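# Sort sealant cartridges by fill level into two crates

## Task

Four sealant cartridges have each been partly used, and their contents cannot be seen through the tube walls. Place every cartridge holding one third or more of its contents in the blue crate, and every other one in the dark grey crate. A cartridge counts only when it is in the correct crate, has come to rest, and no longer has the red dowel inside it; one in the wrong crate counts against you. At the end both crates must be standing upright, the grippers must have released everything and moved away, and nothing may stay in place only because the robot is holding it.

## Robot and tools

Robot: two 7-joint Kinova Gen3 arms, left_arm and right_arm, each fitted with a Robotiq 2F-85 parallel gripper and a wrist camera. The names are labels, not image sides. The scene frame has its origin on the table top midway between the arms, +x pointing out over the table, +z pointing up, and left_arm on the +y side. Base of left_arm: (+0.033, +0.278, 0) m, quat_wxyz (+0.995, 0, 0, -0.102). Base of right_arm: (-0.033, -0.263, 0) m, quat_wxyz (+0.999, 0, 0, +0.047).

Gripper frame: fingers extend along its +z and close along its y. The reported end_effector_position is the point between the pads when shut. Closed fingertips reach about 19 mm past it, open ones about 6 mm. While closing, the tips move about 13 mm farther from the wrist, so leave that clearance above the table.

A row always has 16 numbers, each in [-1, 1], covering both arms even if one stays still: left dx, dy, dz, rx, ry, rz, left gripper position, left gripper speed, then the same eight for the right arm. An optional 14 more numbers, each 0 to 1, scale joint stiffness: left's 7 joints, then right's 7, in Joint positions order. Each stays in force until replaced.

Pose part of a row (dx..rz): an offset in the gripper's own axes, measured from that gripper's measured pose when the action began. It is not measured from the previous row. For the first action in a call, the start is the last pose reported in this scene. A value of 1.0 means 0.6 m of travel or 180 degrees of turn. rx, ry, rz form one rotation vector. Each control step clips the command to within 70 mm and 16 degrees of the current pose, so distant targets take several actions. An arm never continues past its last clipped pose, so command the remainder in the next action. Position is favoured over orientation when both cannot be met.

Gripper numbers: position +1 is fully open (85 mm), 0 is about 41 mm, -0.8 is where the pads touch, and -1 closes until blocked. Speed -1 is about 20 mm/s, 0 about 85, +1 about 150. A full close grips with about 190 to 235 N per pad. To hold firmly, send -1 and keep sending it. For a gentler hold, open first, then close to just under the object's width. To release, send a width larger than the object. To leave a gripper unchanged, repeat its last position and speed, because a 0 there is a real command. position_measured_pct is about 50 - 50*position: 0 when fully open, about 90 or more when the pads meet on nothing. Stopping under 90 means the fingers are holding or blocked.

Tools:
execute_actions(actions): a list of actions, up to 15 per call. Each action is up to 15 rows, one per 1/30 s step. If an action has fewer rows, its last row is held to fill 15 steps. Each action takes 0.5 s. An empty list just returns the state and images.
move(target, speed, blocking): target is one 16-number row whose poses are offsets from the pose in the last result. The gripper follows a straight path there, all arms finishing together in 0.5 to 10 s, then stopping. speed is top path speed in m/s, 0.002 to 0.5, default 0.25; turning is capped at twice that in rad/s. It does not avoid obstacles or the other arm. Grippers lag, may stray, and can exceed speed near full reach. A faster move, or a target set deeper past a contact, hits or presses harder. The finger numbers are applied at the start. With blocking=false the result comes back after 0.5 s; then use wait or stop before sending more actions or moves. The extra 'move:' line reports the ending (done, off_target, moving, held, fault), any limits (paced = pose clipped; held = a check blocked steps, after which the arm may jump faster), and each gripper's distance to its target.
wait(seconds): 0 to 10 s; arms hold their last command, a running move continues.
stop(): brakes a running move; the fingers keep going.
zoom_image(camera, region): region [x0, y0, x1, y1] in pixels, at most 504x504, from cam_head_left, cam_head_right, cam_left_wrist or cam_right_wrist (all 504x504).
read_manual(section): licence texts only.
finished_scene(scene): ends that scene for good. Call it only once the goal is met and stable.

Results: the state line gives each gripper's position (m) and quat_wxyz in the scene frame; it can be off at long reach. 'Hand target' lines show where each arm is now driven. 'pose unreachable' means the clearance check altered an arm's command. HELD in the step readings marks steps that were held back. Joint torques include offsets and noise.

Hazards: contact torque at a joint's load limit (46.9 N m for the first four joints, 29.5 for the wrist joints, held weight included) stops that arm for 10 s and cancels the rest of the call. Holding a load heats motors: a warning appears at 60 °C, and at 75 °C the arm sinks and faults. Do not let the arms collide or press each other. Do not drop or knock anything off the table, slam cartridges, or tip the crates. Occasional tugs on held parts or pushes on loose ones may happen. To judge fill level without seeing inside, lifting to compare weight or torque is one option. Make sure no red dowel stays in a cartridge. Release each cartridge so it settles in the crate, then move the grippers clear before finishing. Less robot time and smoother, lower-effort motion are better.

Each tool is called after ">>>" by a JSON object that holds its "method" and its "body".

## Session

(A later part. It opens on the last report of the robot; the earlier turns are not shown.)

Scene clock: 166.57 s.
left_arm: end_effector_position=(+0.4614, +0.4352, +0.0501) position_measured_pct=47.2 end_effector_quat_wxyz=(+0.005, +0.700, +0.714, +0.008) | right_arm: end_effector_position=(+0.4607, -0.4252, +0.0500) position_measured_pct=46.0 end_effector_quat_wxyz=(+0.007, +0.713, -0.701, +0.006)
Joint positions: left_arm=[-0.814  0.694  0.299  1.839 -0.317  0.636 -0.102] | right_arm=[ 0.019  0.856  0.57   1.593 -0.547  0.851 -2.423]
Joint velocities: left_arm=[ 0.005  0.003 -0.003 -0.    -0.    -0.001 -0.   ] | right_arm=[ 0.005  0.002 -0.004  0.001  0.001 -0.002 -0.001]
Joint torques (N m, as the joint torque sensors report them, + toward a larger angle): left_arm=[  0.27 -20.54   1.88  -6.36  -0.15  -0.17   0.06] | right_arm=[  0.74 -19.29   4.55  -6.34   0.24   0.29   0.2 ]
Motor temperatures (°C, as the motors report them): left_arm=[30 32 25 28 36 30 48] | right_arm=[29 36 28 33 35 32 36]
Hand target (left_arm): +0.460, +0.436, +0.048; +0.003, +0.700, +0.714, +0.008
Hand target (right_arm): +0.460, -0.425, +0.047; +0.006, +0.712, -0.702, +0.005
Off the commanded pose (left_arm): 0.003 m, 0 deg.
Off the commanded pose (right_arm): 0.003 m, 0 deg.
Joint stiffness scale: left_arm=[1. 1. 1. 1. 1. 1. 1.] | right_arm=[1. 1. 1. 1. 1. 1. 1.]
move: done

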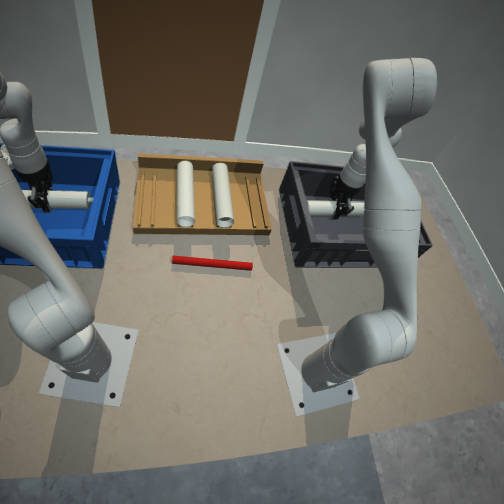

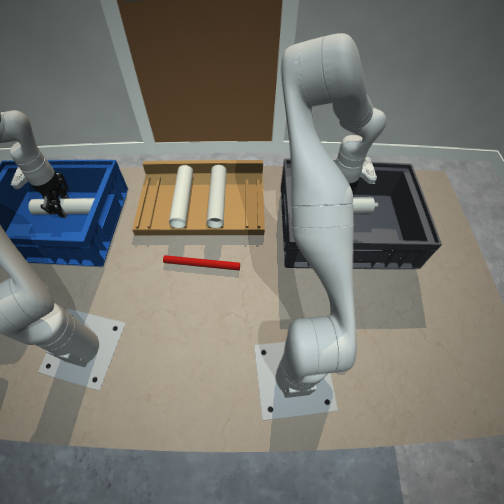

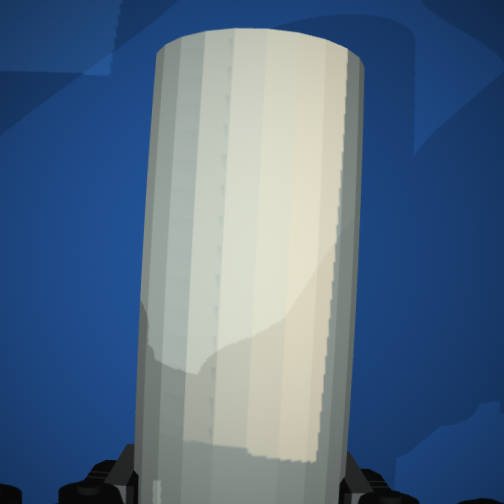

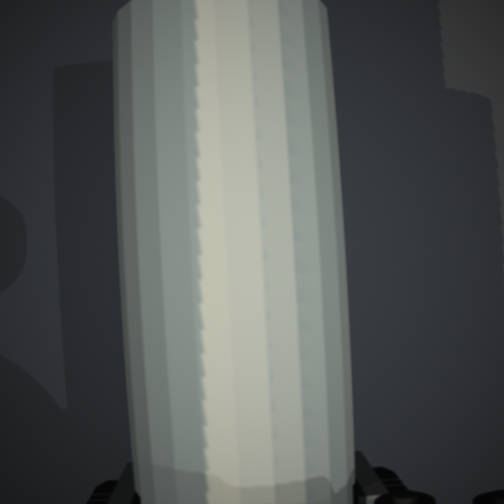

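>>> {"method": "move", "body": {"target": [0,0,0.01,0,0,0,-1,0, 0,0,0.01,0,0,0,-1,0], "speed": 0.04}}

>>> {"method": "move", "body": {"target": [0,0,0,0,0,0,0.5,-0.5, 0,0,0,0,0,0,0.5,-0.5]}}

>>> {"method": "move", "body": {"target": [0,0,-0.3,0,0,0,0.5,-0.5, 0,0,-0.3,0,0,0,0.5,-0.5], "speed": 0.15}}

Scene clock: 173.60 s.
left_arm: end_effector_position=(+0.4629, +0.4343, +0.0466) position_measured_pct=47.2 end_effector_quat_wxyz=(+0.007, +0.700, +0.714, +0.008) | right_arm: end_effector_position=(+0.4614, -0.4260, +0.0468) position_measured_pct=46.0 end_effector_quat_wxyz=(+0.008, +0.713, -0.701, +0.008)
Joint positions: left_arm=[-0.812  0.702  0.297  1.839 -0.317  0.626 -0.102] | right_arm=[ 0.021  0.862  0.567  1.593 -0.547  0.843 -2.423]
Joint velocities: left_arm=[ 0.002  0.004 -0.004 -0.     0.    -0.001  0.   ] | right_arm=[ 0.002  0.003 -0.002  0.001  0.    -0.001 -0.002]
Joint torques (N m, as the joint torque sensors report them, + toward a larger angle): left_arm=[ -0.48 -20.78   1.95  -5.98   0.01  -0.19   0.11] | right_arm=[  0.59 -19.39   4.74  -6.29  -0.03   0.05   0.19]
Motor temperatures (°C, as the motors report them): left_arm=[30 32 25 28 36 30 48] | right_arm=[29 36 28 33 35 32 36]
Hand target (left_arm): +0.462, +0.435, +0.044; +0.005, +0.700, +0.714, +0.008
Hand target (right_arm): +0.461, -0.425, +0.044; +0.007, +0.713, -0.701, +0.006
Off the commanded pose (left_arm): 0.003 m, 0 deg.
Off the commanded pose (right_arm): 0.003 m, 0 deg.
Joint stiffness scale: left_arm=[1. 1. 1. 1. 1. 1. 1.] | right_arm=[1. 1. 1. 1. 1. 1. 1.]
move: done

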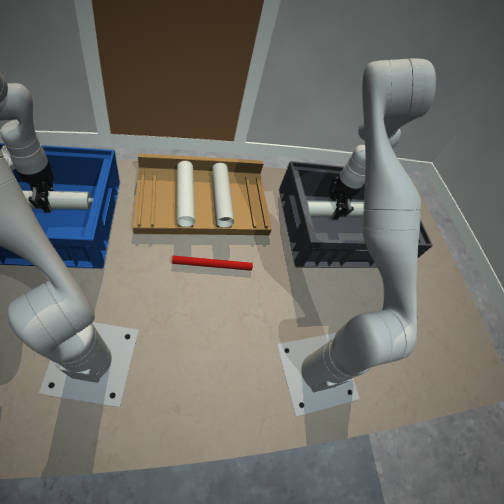

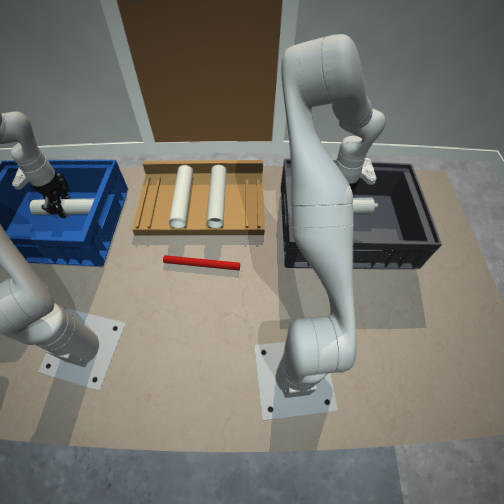

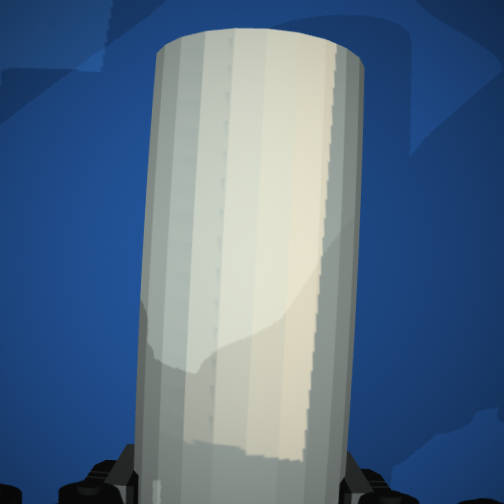

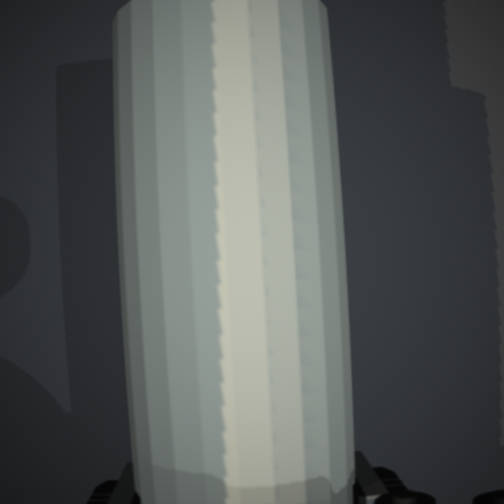

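Scene clock: 174.33 s.
left_arm: end_effector_position=(+0.4629, +0.4343, +0.0466) position_measured_pct=25.0 end_effector_quat_wxyz=(+0.007, +0.700, +0.714, +0.008) | right_arm: end_effector_position=(+0.4614, -0.4260, +0.0468) position_measured_pct=25.0 end_effector_quat_wxyz=(+0.008, +0.713, -0.701, +0.008)
Joint positions: left_arm=[-0.812  0.702  0.297  1.839 -0.317  0.626 -0.102] | right_arm=[ 0.021  0.862  0.567  1.593 -0.547  0.843 -2.423]
Joint velocities: left_arm=[-0.    -0.001  0.002 -0.    -0.    -0.     0.   ] | right_arm=[ 0.    -0.001 -0.    -0.001 -0.001  0.     0.002]
Joint torques (N m, as the joint torque sensors report them, + toward a larger angle): left_arm=[ -0.46 -18.49   1.78  -5.28  -0.42  -0.04   0.19] | right_arm=[  0.2  -19.22   4.97  -5.25   0.22   0.32   0.  ]
Motor temperatures (°C, as the motors report them): left_arm=[30 32 25 28 36 30 48] | right_arm=[29 36 28 33 35 32 36]
Hand target (left_arm): +0.463, +0.434, +0.047; +0.007, +0.700, +0.714, +0.008
Hand target (right_arm): +0.461, -0.426, +0.047; +0.008, +0.713, -0.701, +0.008
Off the commanded pose (left_arm): 0.000 m, 0 deg.
Off the commanded pose (right_arm): 0.000 m, 0 deg.
Joint stiffness scale: left_arm=[1. 1. 1. 1. 1. 1. 1.] | right_arm=[1. 1. 1. 1. 1. 1. 1.]
move: done

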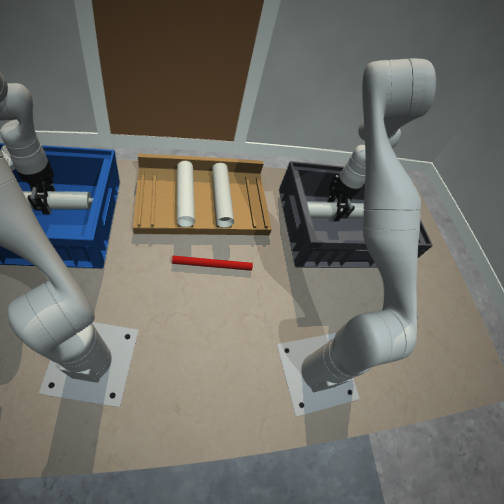

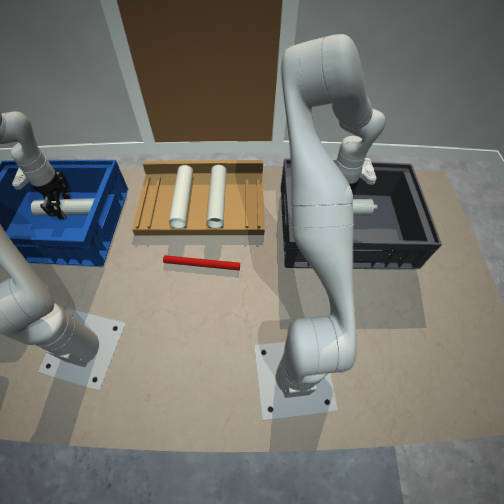

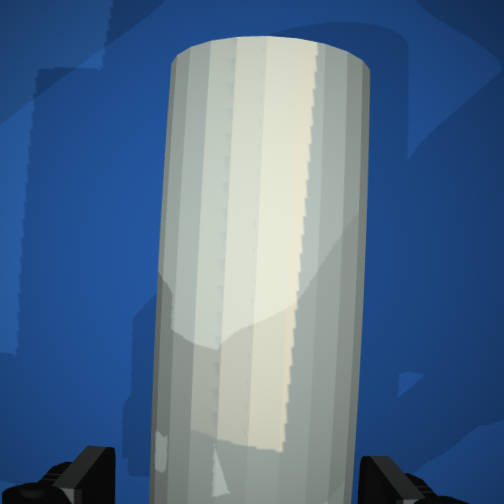

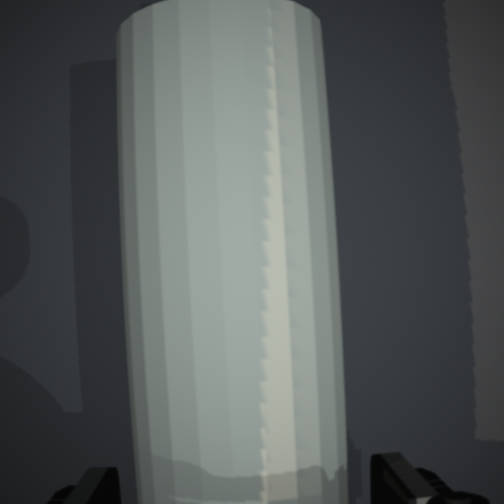

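Scene clock: 176.00 s.
left_arm: end_effector_position=(+0.4581, +0.4363, +0.2236) position_measured_pct=25.0 end_effector_quat_wxyz=(+0.004, +0.699, +0.715, +0.009) | right_arm: end_effector_position=(+0.4626, -0.4210, +0.2239) position_measured_pct=25.0 end_effector_quat_wxyz=(+0.005, +0.714, -0.700, +0.006)
Joint positions: left_arm=[-0.902  0.422  0.412  1.635 -0.186  1.104 -0.214] | right_arm=[-0.056  0.644  0.72   1.379 -0.414  1.267 -2.533]
Joint velocities: left_arm=[-0.001 -0.005 -0.001 -0.001 -0.     0.    -0.   ] | right_arm=[-0.004 -0.     0.005 -0.001 -0.     0.002  0.   ]
Joint torques (N m, as the joint torque sensors report them, + toward a larger angle): left_arm=[ -0.53 -16.12   1.2   -8.54  -0.12  -0.17   0.15] | right_arm=[  0.73 -18.1    3.69  -7.78   0.46  -0.08   0.26]
Motor temperatures (°C, as the motors report them): left_arm=[30 32 25 28 36 30 48] | right_arm=[29 36 28 33 35 32 36]
Hand target (left_arm): +0.459, +0.434, +0.226; +0.007, +0.700, +0.714, +0.008
Hand target (right_arm): +0.462, -0.422, +0.227; +0.008, +0.713, -0.701, +0.007
Off the commanded pose (left_arm): 0.004 m, 0 deg.
Off the commanded pose (right_arm): 0.003 m, 0 deg.
Joint stiffness scale: left_arm=[1. 1. 1. 1. 1. 1. 1.] | right_arm=[1. 1. 1. 1. 1. 1. 1.]
move: off_target (left_arm)

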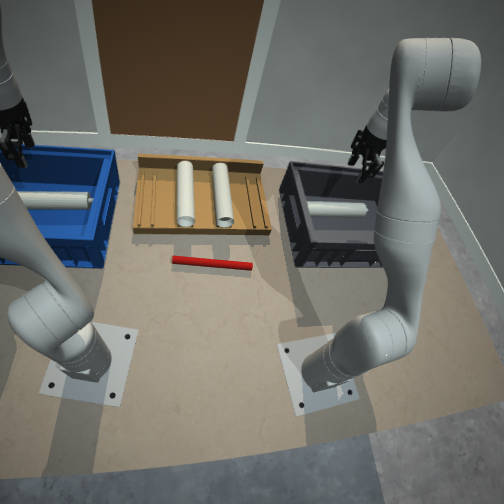

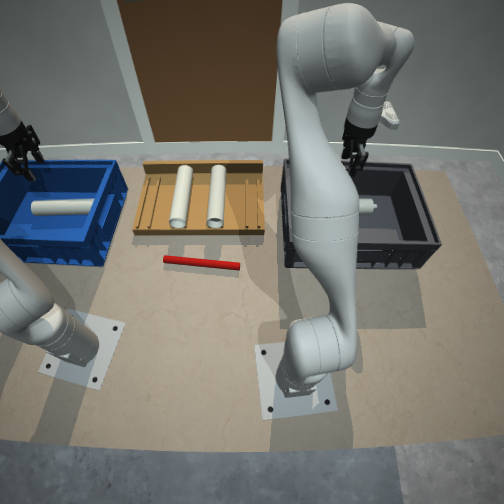

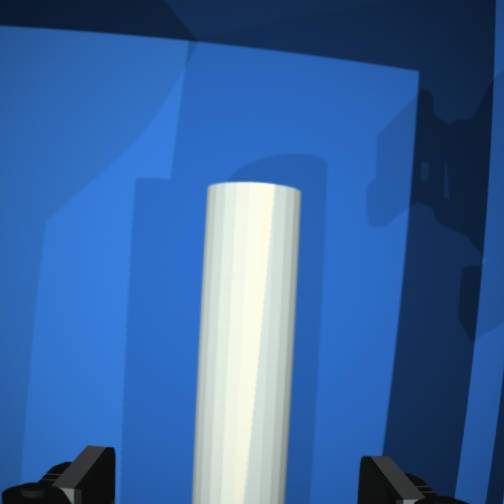

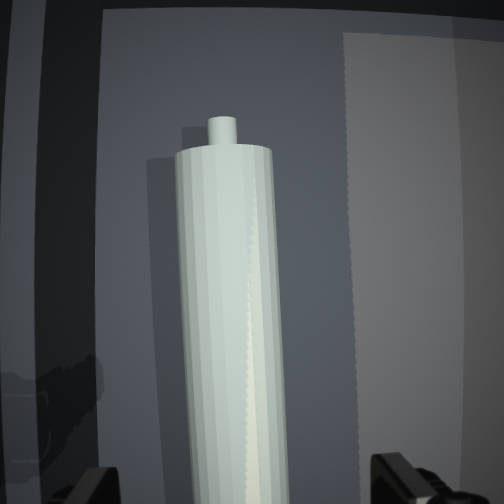

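>>> {"method": "move", "body": {"target": [0,0,0,0,0,0,0.5,-0.5, -0.79,-0.042,0.148,0,0,-0.495,0.6,0], "speed": 0.2}}

Scene clock: 189.17 s.
left_arm: end_effector_position=(+0.4581, +0.4364, +0.2238) position_measured_pct=25.0 end_effector_quat_wxyz=(+0.004, +0.699, +0.715, +0.009) | right_arm: end_effector_position=(+0.4791, +0.0536, +0.1301) position_measured_pct=19.8 end_effector_quat_wxyz=(+0.002, +1.000, -0.004, +0.002)
Joint positions: left_arm=[-0.903  0.421  0.412  1.635 -0.186  1.104 -0.214] | right_arm=[-0.64   0.855  0.29   1.147 -0.232  1.17  -2.028]
Joint velocities: left_arm=[-0.    -0.001  0.001  0.    -0.    -0.001 -0.   ] | right_arm=[-0.003  0.003 -0.    -0.002  0.     0.001  0.003]
Joint torques (N m, as the joint torque sensors report them, + toward a larger angle): left_arm=[ -0.16 -16.05   1.05  -8.61  -0.17  -0.06   0.27] | right_arm=[  0.28 -22.49   2.56  -8.48   0.08   0.24   0.18]
Motor temperatures (°C, as the motors report them): left_arm=[30 32 25 28 36 30 48] | right_arm=[29 36 28 33 35 32 36]
Hand target (left_arm): +0.458, +0.436, +0.224; +0.004, +0.699, +0.715, +0.009
Hand target (right_arm): +0.478, +0.053, +0.129; +0.006, +1.000, +0.002, +0.001
Off the commanded pose (left_arm): 0.000 m, 0 deg.
Off the commanded pose (right_arm): 0.003 m, 1 deg.
Joint stiffness scale: left_arm=[1. 1. 1. 1. 1. 1. 1.] | right_arm=[1. 1. 1. 1. 1. 1. 1.]
move: done

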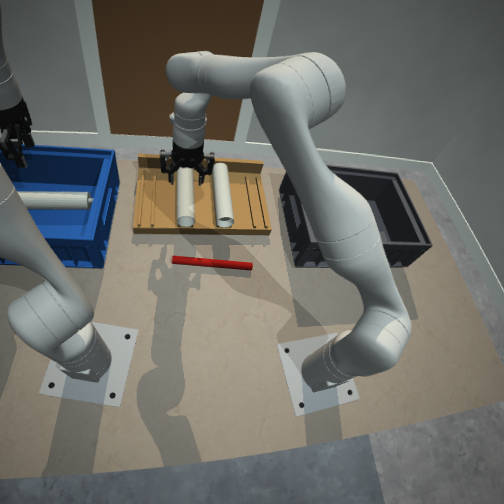

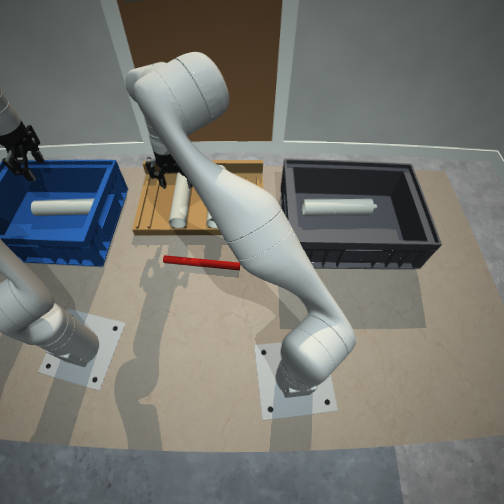

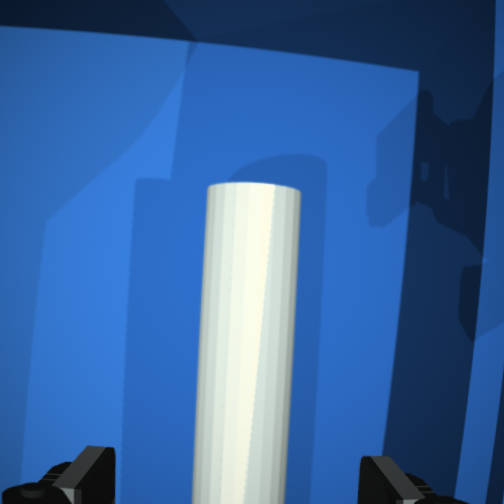

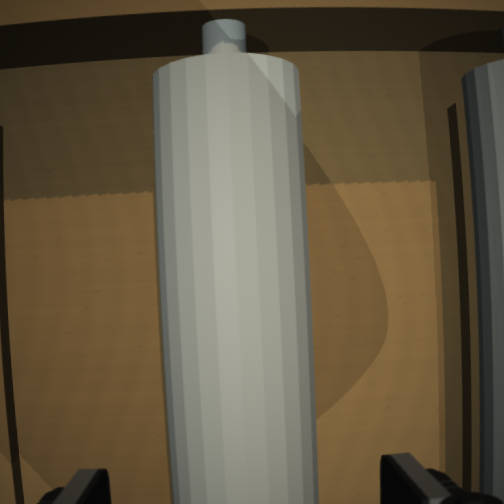

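>>> {"method": "move", "body": {"target": [0,0,0,0,0,0,0.5,-0.5, 0.015,0,0.122,0,0,0,0.6,0], "speed": 0.06}}

>>> {"method": "move", "body": {"target": [0,0,0,0,0,0,0.5,-0.5, 0,0,0,0,0,0,-1,0]}}

>>> {"method": "move", "body": {"target": [0,0,0,0,0,0,0.5,-0.5, 0,0,-0.27,0,0,0,-1,0], "speed": 0.1}}

Scene clock: 196.93 s.
left_arm: end_effector_position=(+0.4581, +0.4364, +0.2238) position_measured_pct=25.0 end_effector_quat_wxyz=(+0.004, +0.699, +0.715, +0.009) | right_arm: end_effector_position=(+0.4892, +0.0526, +0.0600) position_measured_pct=19.8 end_effector_quat_wxyz=(+0.004, +1.000, -0.005, +0.004)
Joint positions: left_arm=[-0.903  0.421  0.412  1.635 -0.186  1.104 -0.214] | right_arm=[-0.618  0.954  0.257  1.179 -0.232  1.035 -2.022]
Joint velocities: left_arm=[ 0.     0.    -0.001  0.     0.     0.001  0.   ] | right_arm=[ 0.004  0.004 -0.003 -0.     0.    -0.002  0.   ]
Joint torques (N m, as the joint torque sensors report them, + toward a larger angle): left_arm=[ -0.19 -16.15   1.02  -8.39  -0.13  -0.06   0.27] | right_arm=[ -0.01 -23.46   3.07  -7.62   0.41   0.28   0.23]
Motor temperatures (°C, as the motors report them): left_arm=[30 32 25 28 36 30 48] | right_arm=[29 36 28 33 35 32 36]
Hand target (left_arm): +0.458, +0.436, +0.224; +0.004, +0.699, +0.715, +0.009
Hand target (right_arm): +0.488, +0.053, +0.057; +0.002, +1.000, -0.004, +0.002
Off the commanded pose (left_arm): 0.000 m, 0 deg.
Off the commanded pose (right_arm): 0.003 m, 0 deg.
Joint stiffness scale: left_arm=[1. 1. 1. 1. 1. 1. 1.] | right_arm=[1. 1. 1. 1. 1. 1. 1.]
move: done

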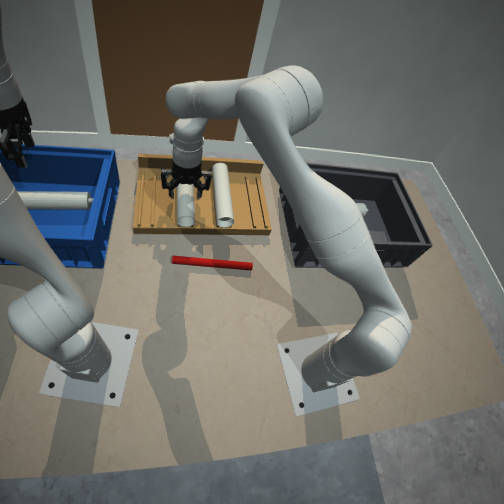

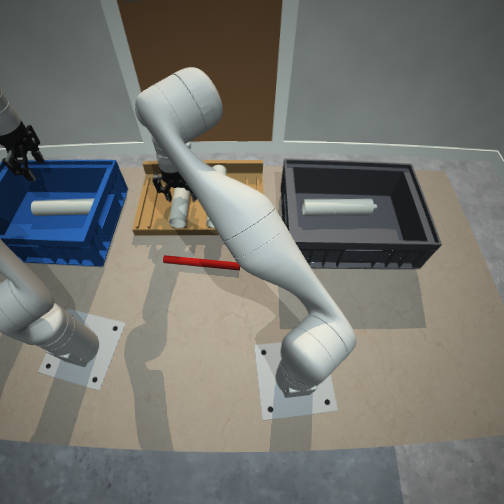

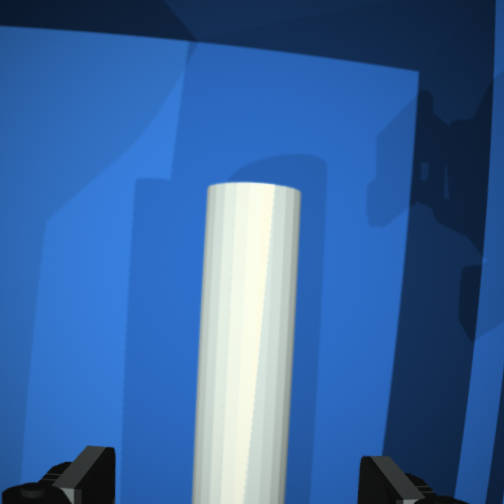

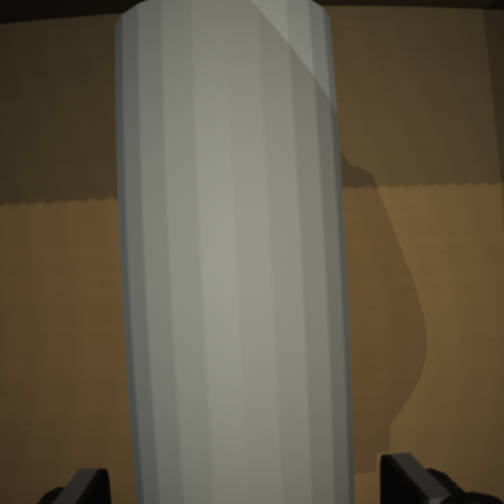

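Scene clock: 197.53 s.
left_arm: end_effector_position=(+0.4581, +0.4364, +0.2238) position_measured_pct=25.0 end_effector_quat_wxyz=(+0.004, +0.699, +0.715, +0.009) | right_arm: end_effector_position=(+0.4894, +0.0528, +0.0606) position_measured_pct=46.0 end_effector_quat_wxyz=(+0.004, +1.000, -0.005, +0.004)
Joint positions: left_arm=[-0.903  0.421  0.412  1.635 -0.186  1.104 -0.214] | right_arm=[-0.618  0.953  0.257  1.179 -0.232  1.035 -2.022]
Joint velocities: left_arm=[ 0.    -0.001 -0.    -0.    -0.     0.001 -0.   ] | right_arm=[ 0.     0.     0.    -0.001 -0.     0.002 -0.   ]
Joint torques (N m, as the joint torque sensors report them, + toward a larger angle): left_arm=[ -0.05 -16.18   0.95  -8.44  -0.29   0.13   0.08] | right_arm=[  0.72 -20.65   2.85  -6.95   0.74   0.02  -0.02]
Motor temperatures (°C, as the motors report them): left_arm=[30 32 25 28 36 30 48] | right_arm=[29 36 28 33 35 32 36]
Hand target (left_arm): +0.458, +0.436, +0.224; +0.004, +0.699, +0.715, +0.009
Hand target (right_arm): +0.489, +0.053, +0.060; +0.004, +1.000, -0.005, +0.004
Off the commanded pose (left_arm): 0.000 m, 0 deg.
Off the commanded pose (right_arm): 0.001 m, 0 deg.
Joint stiffness scale: left_arm=[1. 1. 1. 1. 1. 1. 1.] | right_arm=[1. 1. 1. 1. 1. 1. 1.]
move: done

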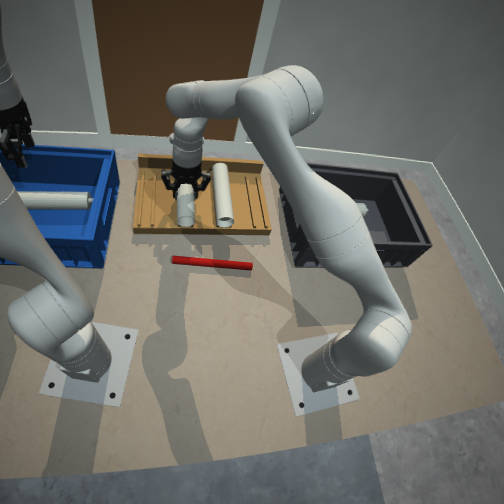

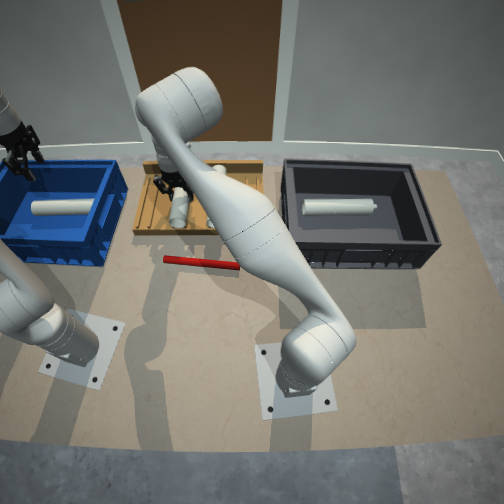

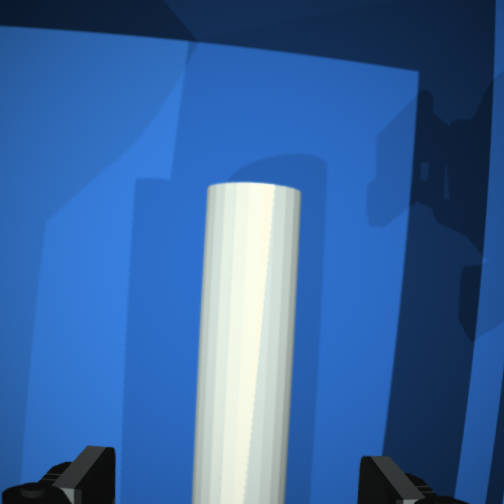

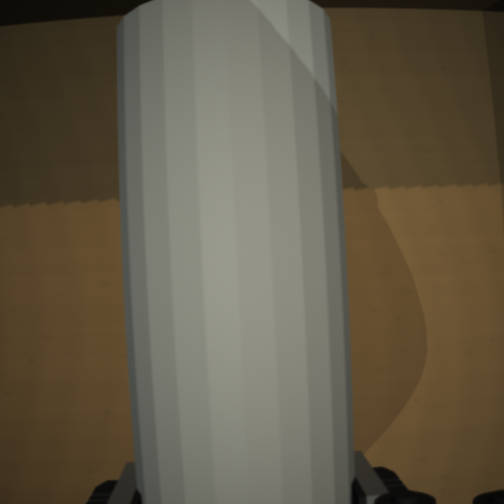

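Scene clock: 199.53 s.
left_arm: end_effector_position=(+0.4581, +0.4364, +0.2238) position_measured_pct=25.0 end_effector_quat_wxyz=(+0.004, +0.699, +0.715, +0.009) | right_arm: end_effector_position=(+0.4878, +0.0555, +0.2197) position_measured_pct=46.0 end_effector_quat_wxyz=(+0.001, +1.000, -0.003, +0.002)
Joint positions: left_arm=[-0.903  0.421  0.412  1.635 -0.186  1.104 -0.214] | right_arm=[-0.629  0.807  0.32   0.947 -0.23   1.415 -2.039]
Joint velocities: left_arm=[ 0.001 -0.    -0.     0.    -0.     0.    -0.   ] | right_arm=[-0.001  0.     0.004  0.001 -0.001  0.001 -0.   ]
Joint torques (N m, as the joint torque sensors report them, + toward a larger angle): left_arm=[  0.35 -16.26   1.15  -8.4   -0.36  -0.08   0.01] | right_arm=[  0.22 -23.45   2.41  -8.93   0.38  -0.17   0.05]
Motor temperatures (°C, as the motors report them): left_arm=[30 32 25 28 36 30 48] | right_arm=[29 36 28 33 35 32 36]
Hand target (left_arm): +0.458, +0.436, +0.224; +0.004, +0.699, +0.715, +0.009
Hand target (right_arm): +0.488, +0.054, +0.223; +0.003, +1.000, -0.005, +0.004
Off the commanded pose (left_arm): 0.000 m, 0 deg.
Off the commanded pose (right_arm): 0.003 m, 0 deg.
Joint stiffness scale: left_arm=[1. 1. 1. 1. 1. 1. 1.] | right_arm=[1. 1. 1. 1. 1. 1. 1.]
move: done

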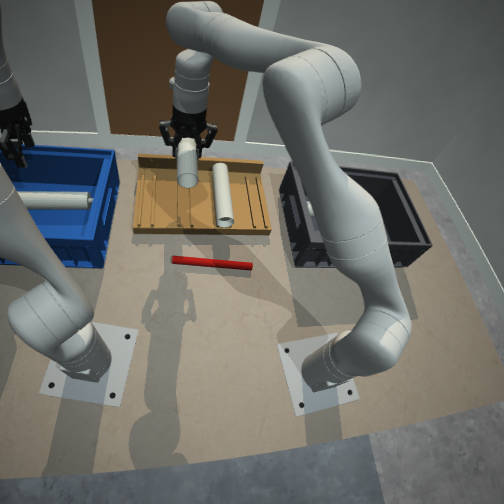

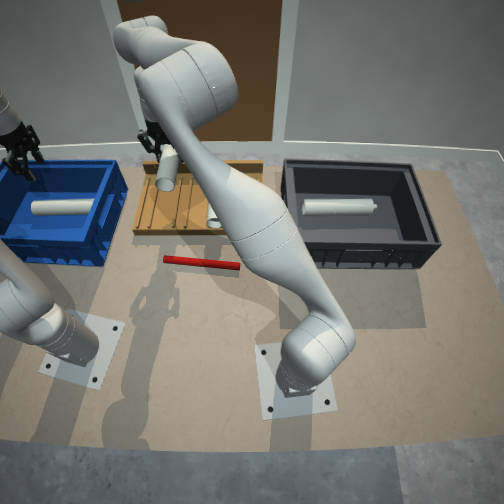

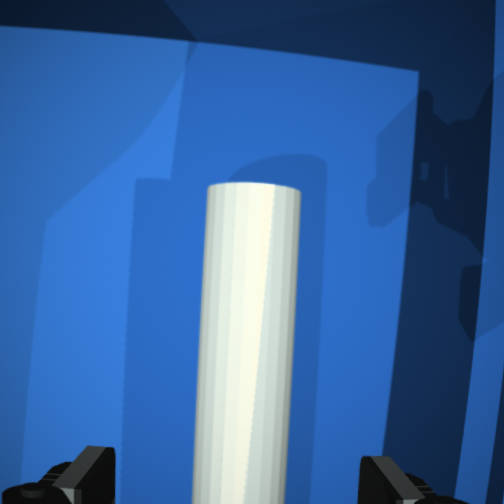

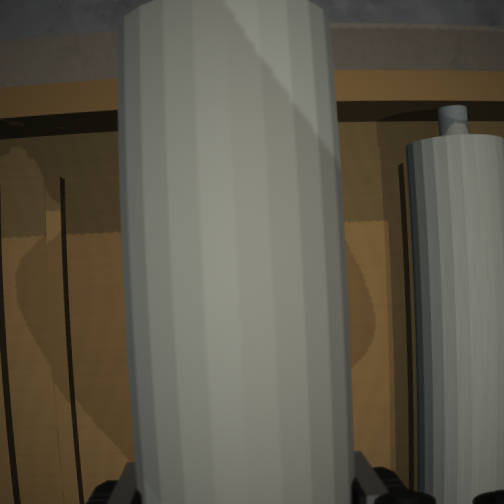

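>>> {"method": "move", "body": {"target": [-0.823,0.05,0.033,0,0,-0.495,0.6,0, -0.205,0.80,0,0,0,0.5,-1,0], "speed": 0.2}}

Scene clock: 211.27 s.
left_arm: end_effector_position=(+0.4981, -0.0582, +0.2024) position_measured_pct=19.8 end_effector_quat_wxyz=(+0.009, -0.001, +1.000, -0.001) | right_arm: end_effector_position=(+0.3616, -0.4258, +0.2213) position_measured_pct=46.0 end_effector_quat_wxyz=(-0.003, -0.709, +0.705, -0.005)
Joint positions: left_arm=[ 0.222  0.708  0.317  1.196 -0.223  1.255  2.31 ] | right_arm=[-0.149  0.453  0.826  1.722 -0.357  1.118 -2.447]
Joint velocities: left_arm=[ 0.008  0.006 -0.008 -0.002 -0.     0.     0.   ] | right_arm=[ 0.007  0.001  0.     0.002  0.    -0.001 -0.004]
Joint torques (N m, as the joint torque sensors report them, + toward a larger angle): left_arm=[ -0.22 -22.45   1.79  -9.02  -0.11  -0.09   0.28] | right_arm=[  0.23 -12.86   3.14  -7.82   0.12   0.21   0.33]
Motor temperatures (°C, as the motors report them): left_arm=[30 32 25 28 36 30 48] | right_arm=[29 37 28 33 35 32 36]
Hand target (left_arm): +0.499, -0.056, +0.201; +0.009, -0.003, +1.000, +0.004
Hand target (right_arm): +0.362, -0.425, +0.221; +0.001, +0.705, -0.709, +0.003
Off the commanded pose (left_arm): 0.003 m, 1 deg.
Off the commanded pose (right_arm): 0.003 m, 1 deg.
Joint stiffness scale: left_arm=[1. 1. 1. 1. 1. 1. 1.] | right_arm=[1. 1. 1. 1. 1. 1. 1.]
move: done

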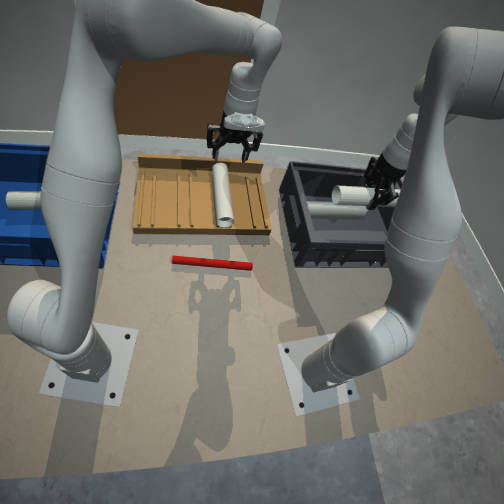

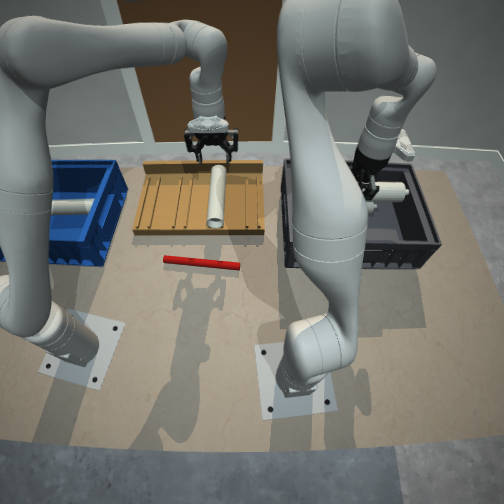

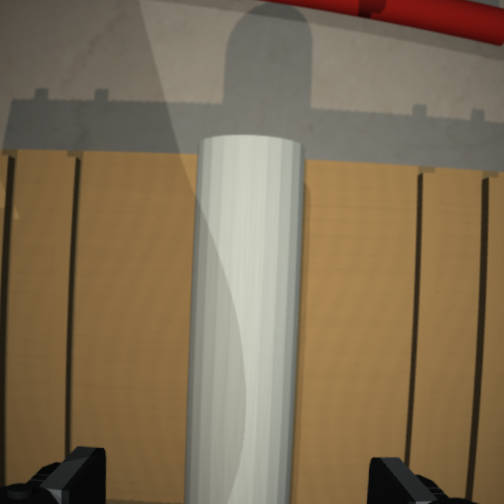

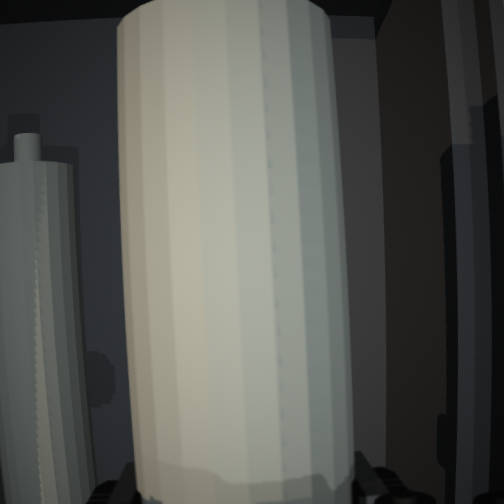

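>>> {"method": "move", "body": {"target": [0.012,0.005,0.12,0,0,0,0.6,0, 0,-0.025,0.288,0,0,0,-1,0], "speed": 0.1}}

Scene clock: 220.30 s.
left_arm: end_effector_position=(+0.4912, -0.0572, +0.1333) position_measured_pct=19.8 end_effector_quat_wxyz=(+0.007, -0.000, +1.000, -0.005) | right_arm: end_effector_position=(+0.3774, -0.4280, +0.0508) position_measured_pct=46.0 end_effector_quat_wxyz=(+0.004, +0.710, -0.705, +0.006)
Joint positions: left_arm=[ 0.231  0.759  0.283  1.331 -0.223  1.065  2.322] | right_arm=[ 0.022  0.739  0.59   1.881 -0.602  0.696 -2.264]
Joint velocities: left_arm=[ 0.003  0.    -0.004 -0.    -0.    -0.001 -0.   ] | right_arm=[ 0.009  0.003 -0.006 -0.002 -0.001 -0.003  0.   ]
Joint torques (N m, as the joint torque sensors report them, + toward a larger angle): left_arm=[ -0.13 -22.22   1.59  -7.83  -0.24   0.06   0.18] | right_arm=[  0.51 -16.58   4.2   -5.46   0.38  -0.03   0.43]
Motor temperatures (°C, as the motors report them): left_arm=[30 32 25 28 36 30 48] | right_arm=[29 36 28 33 35 32 36]
Hand target (left_arm): +0.492, -0.055, +0.130; +0.009, -0.001, +1.000, -0.001
Hand target (right_arm): +0.377, -0.428, +0.048; +0.003, +0.709, -0.705, +0.005
Off the commanded pose (left_arm): 0.004 m, 0 deg.
Off the commanded pose (right_arm): 0.002 m, 0 deg.
Joint stiffness scale: left_arm=[1. 1. 1. 1. 1. 1. 1.] | right_arm=[1. 1. 1. 1. 1. 1. 1.]
move: off_target (left_arm)

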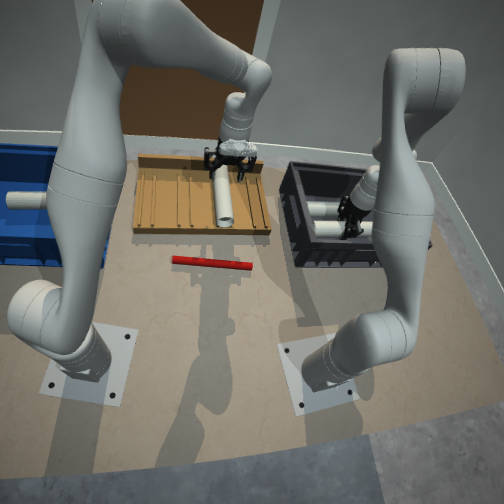

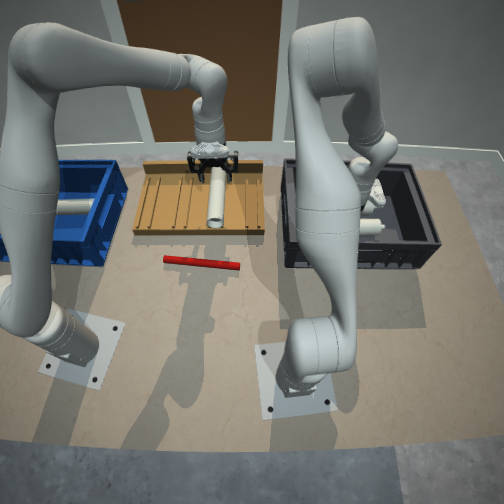

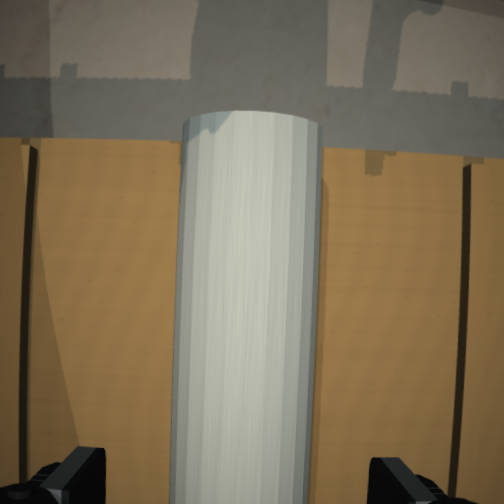

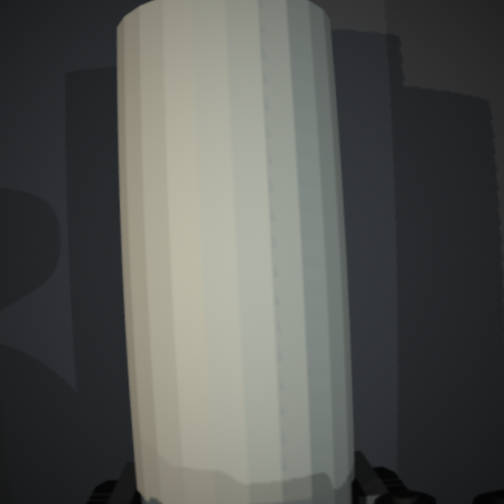

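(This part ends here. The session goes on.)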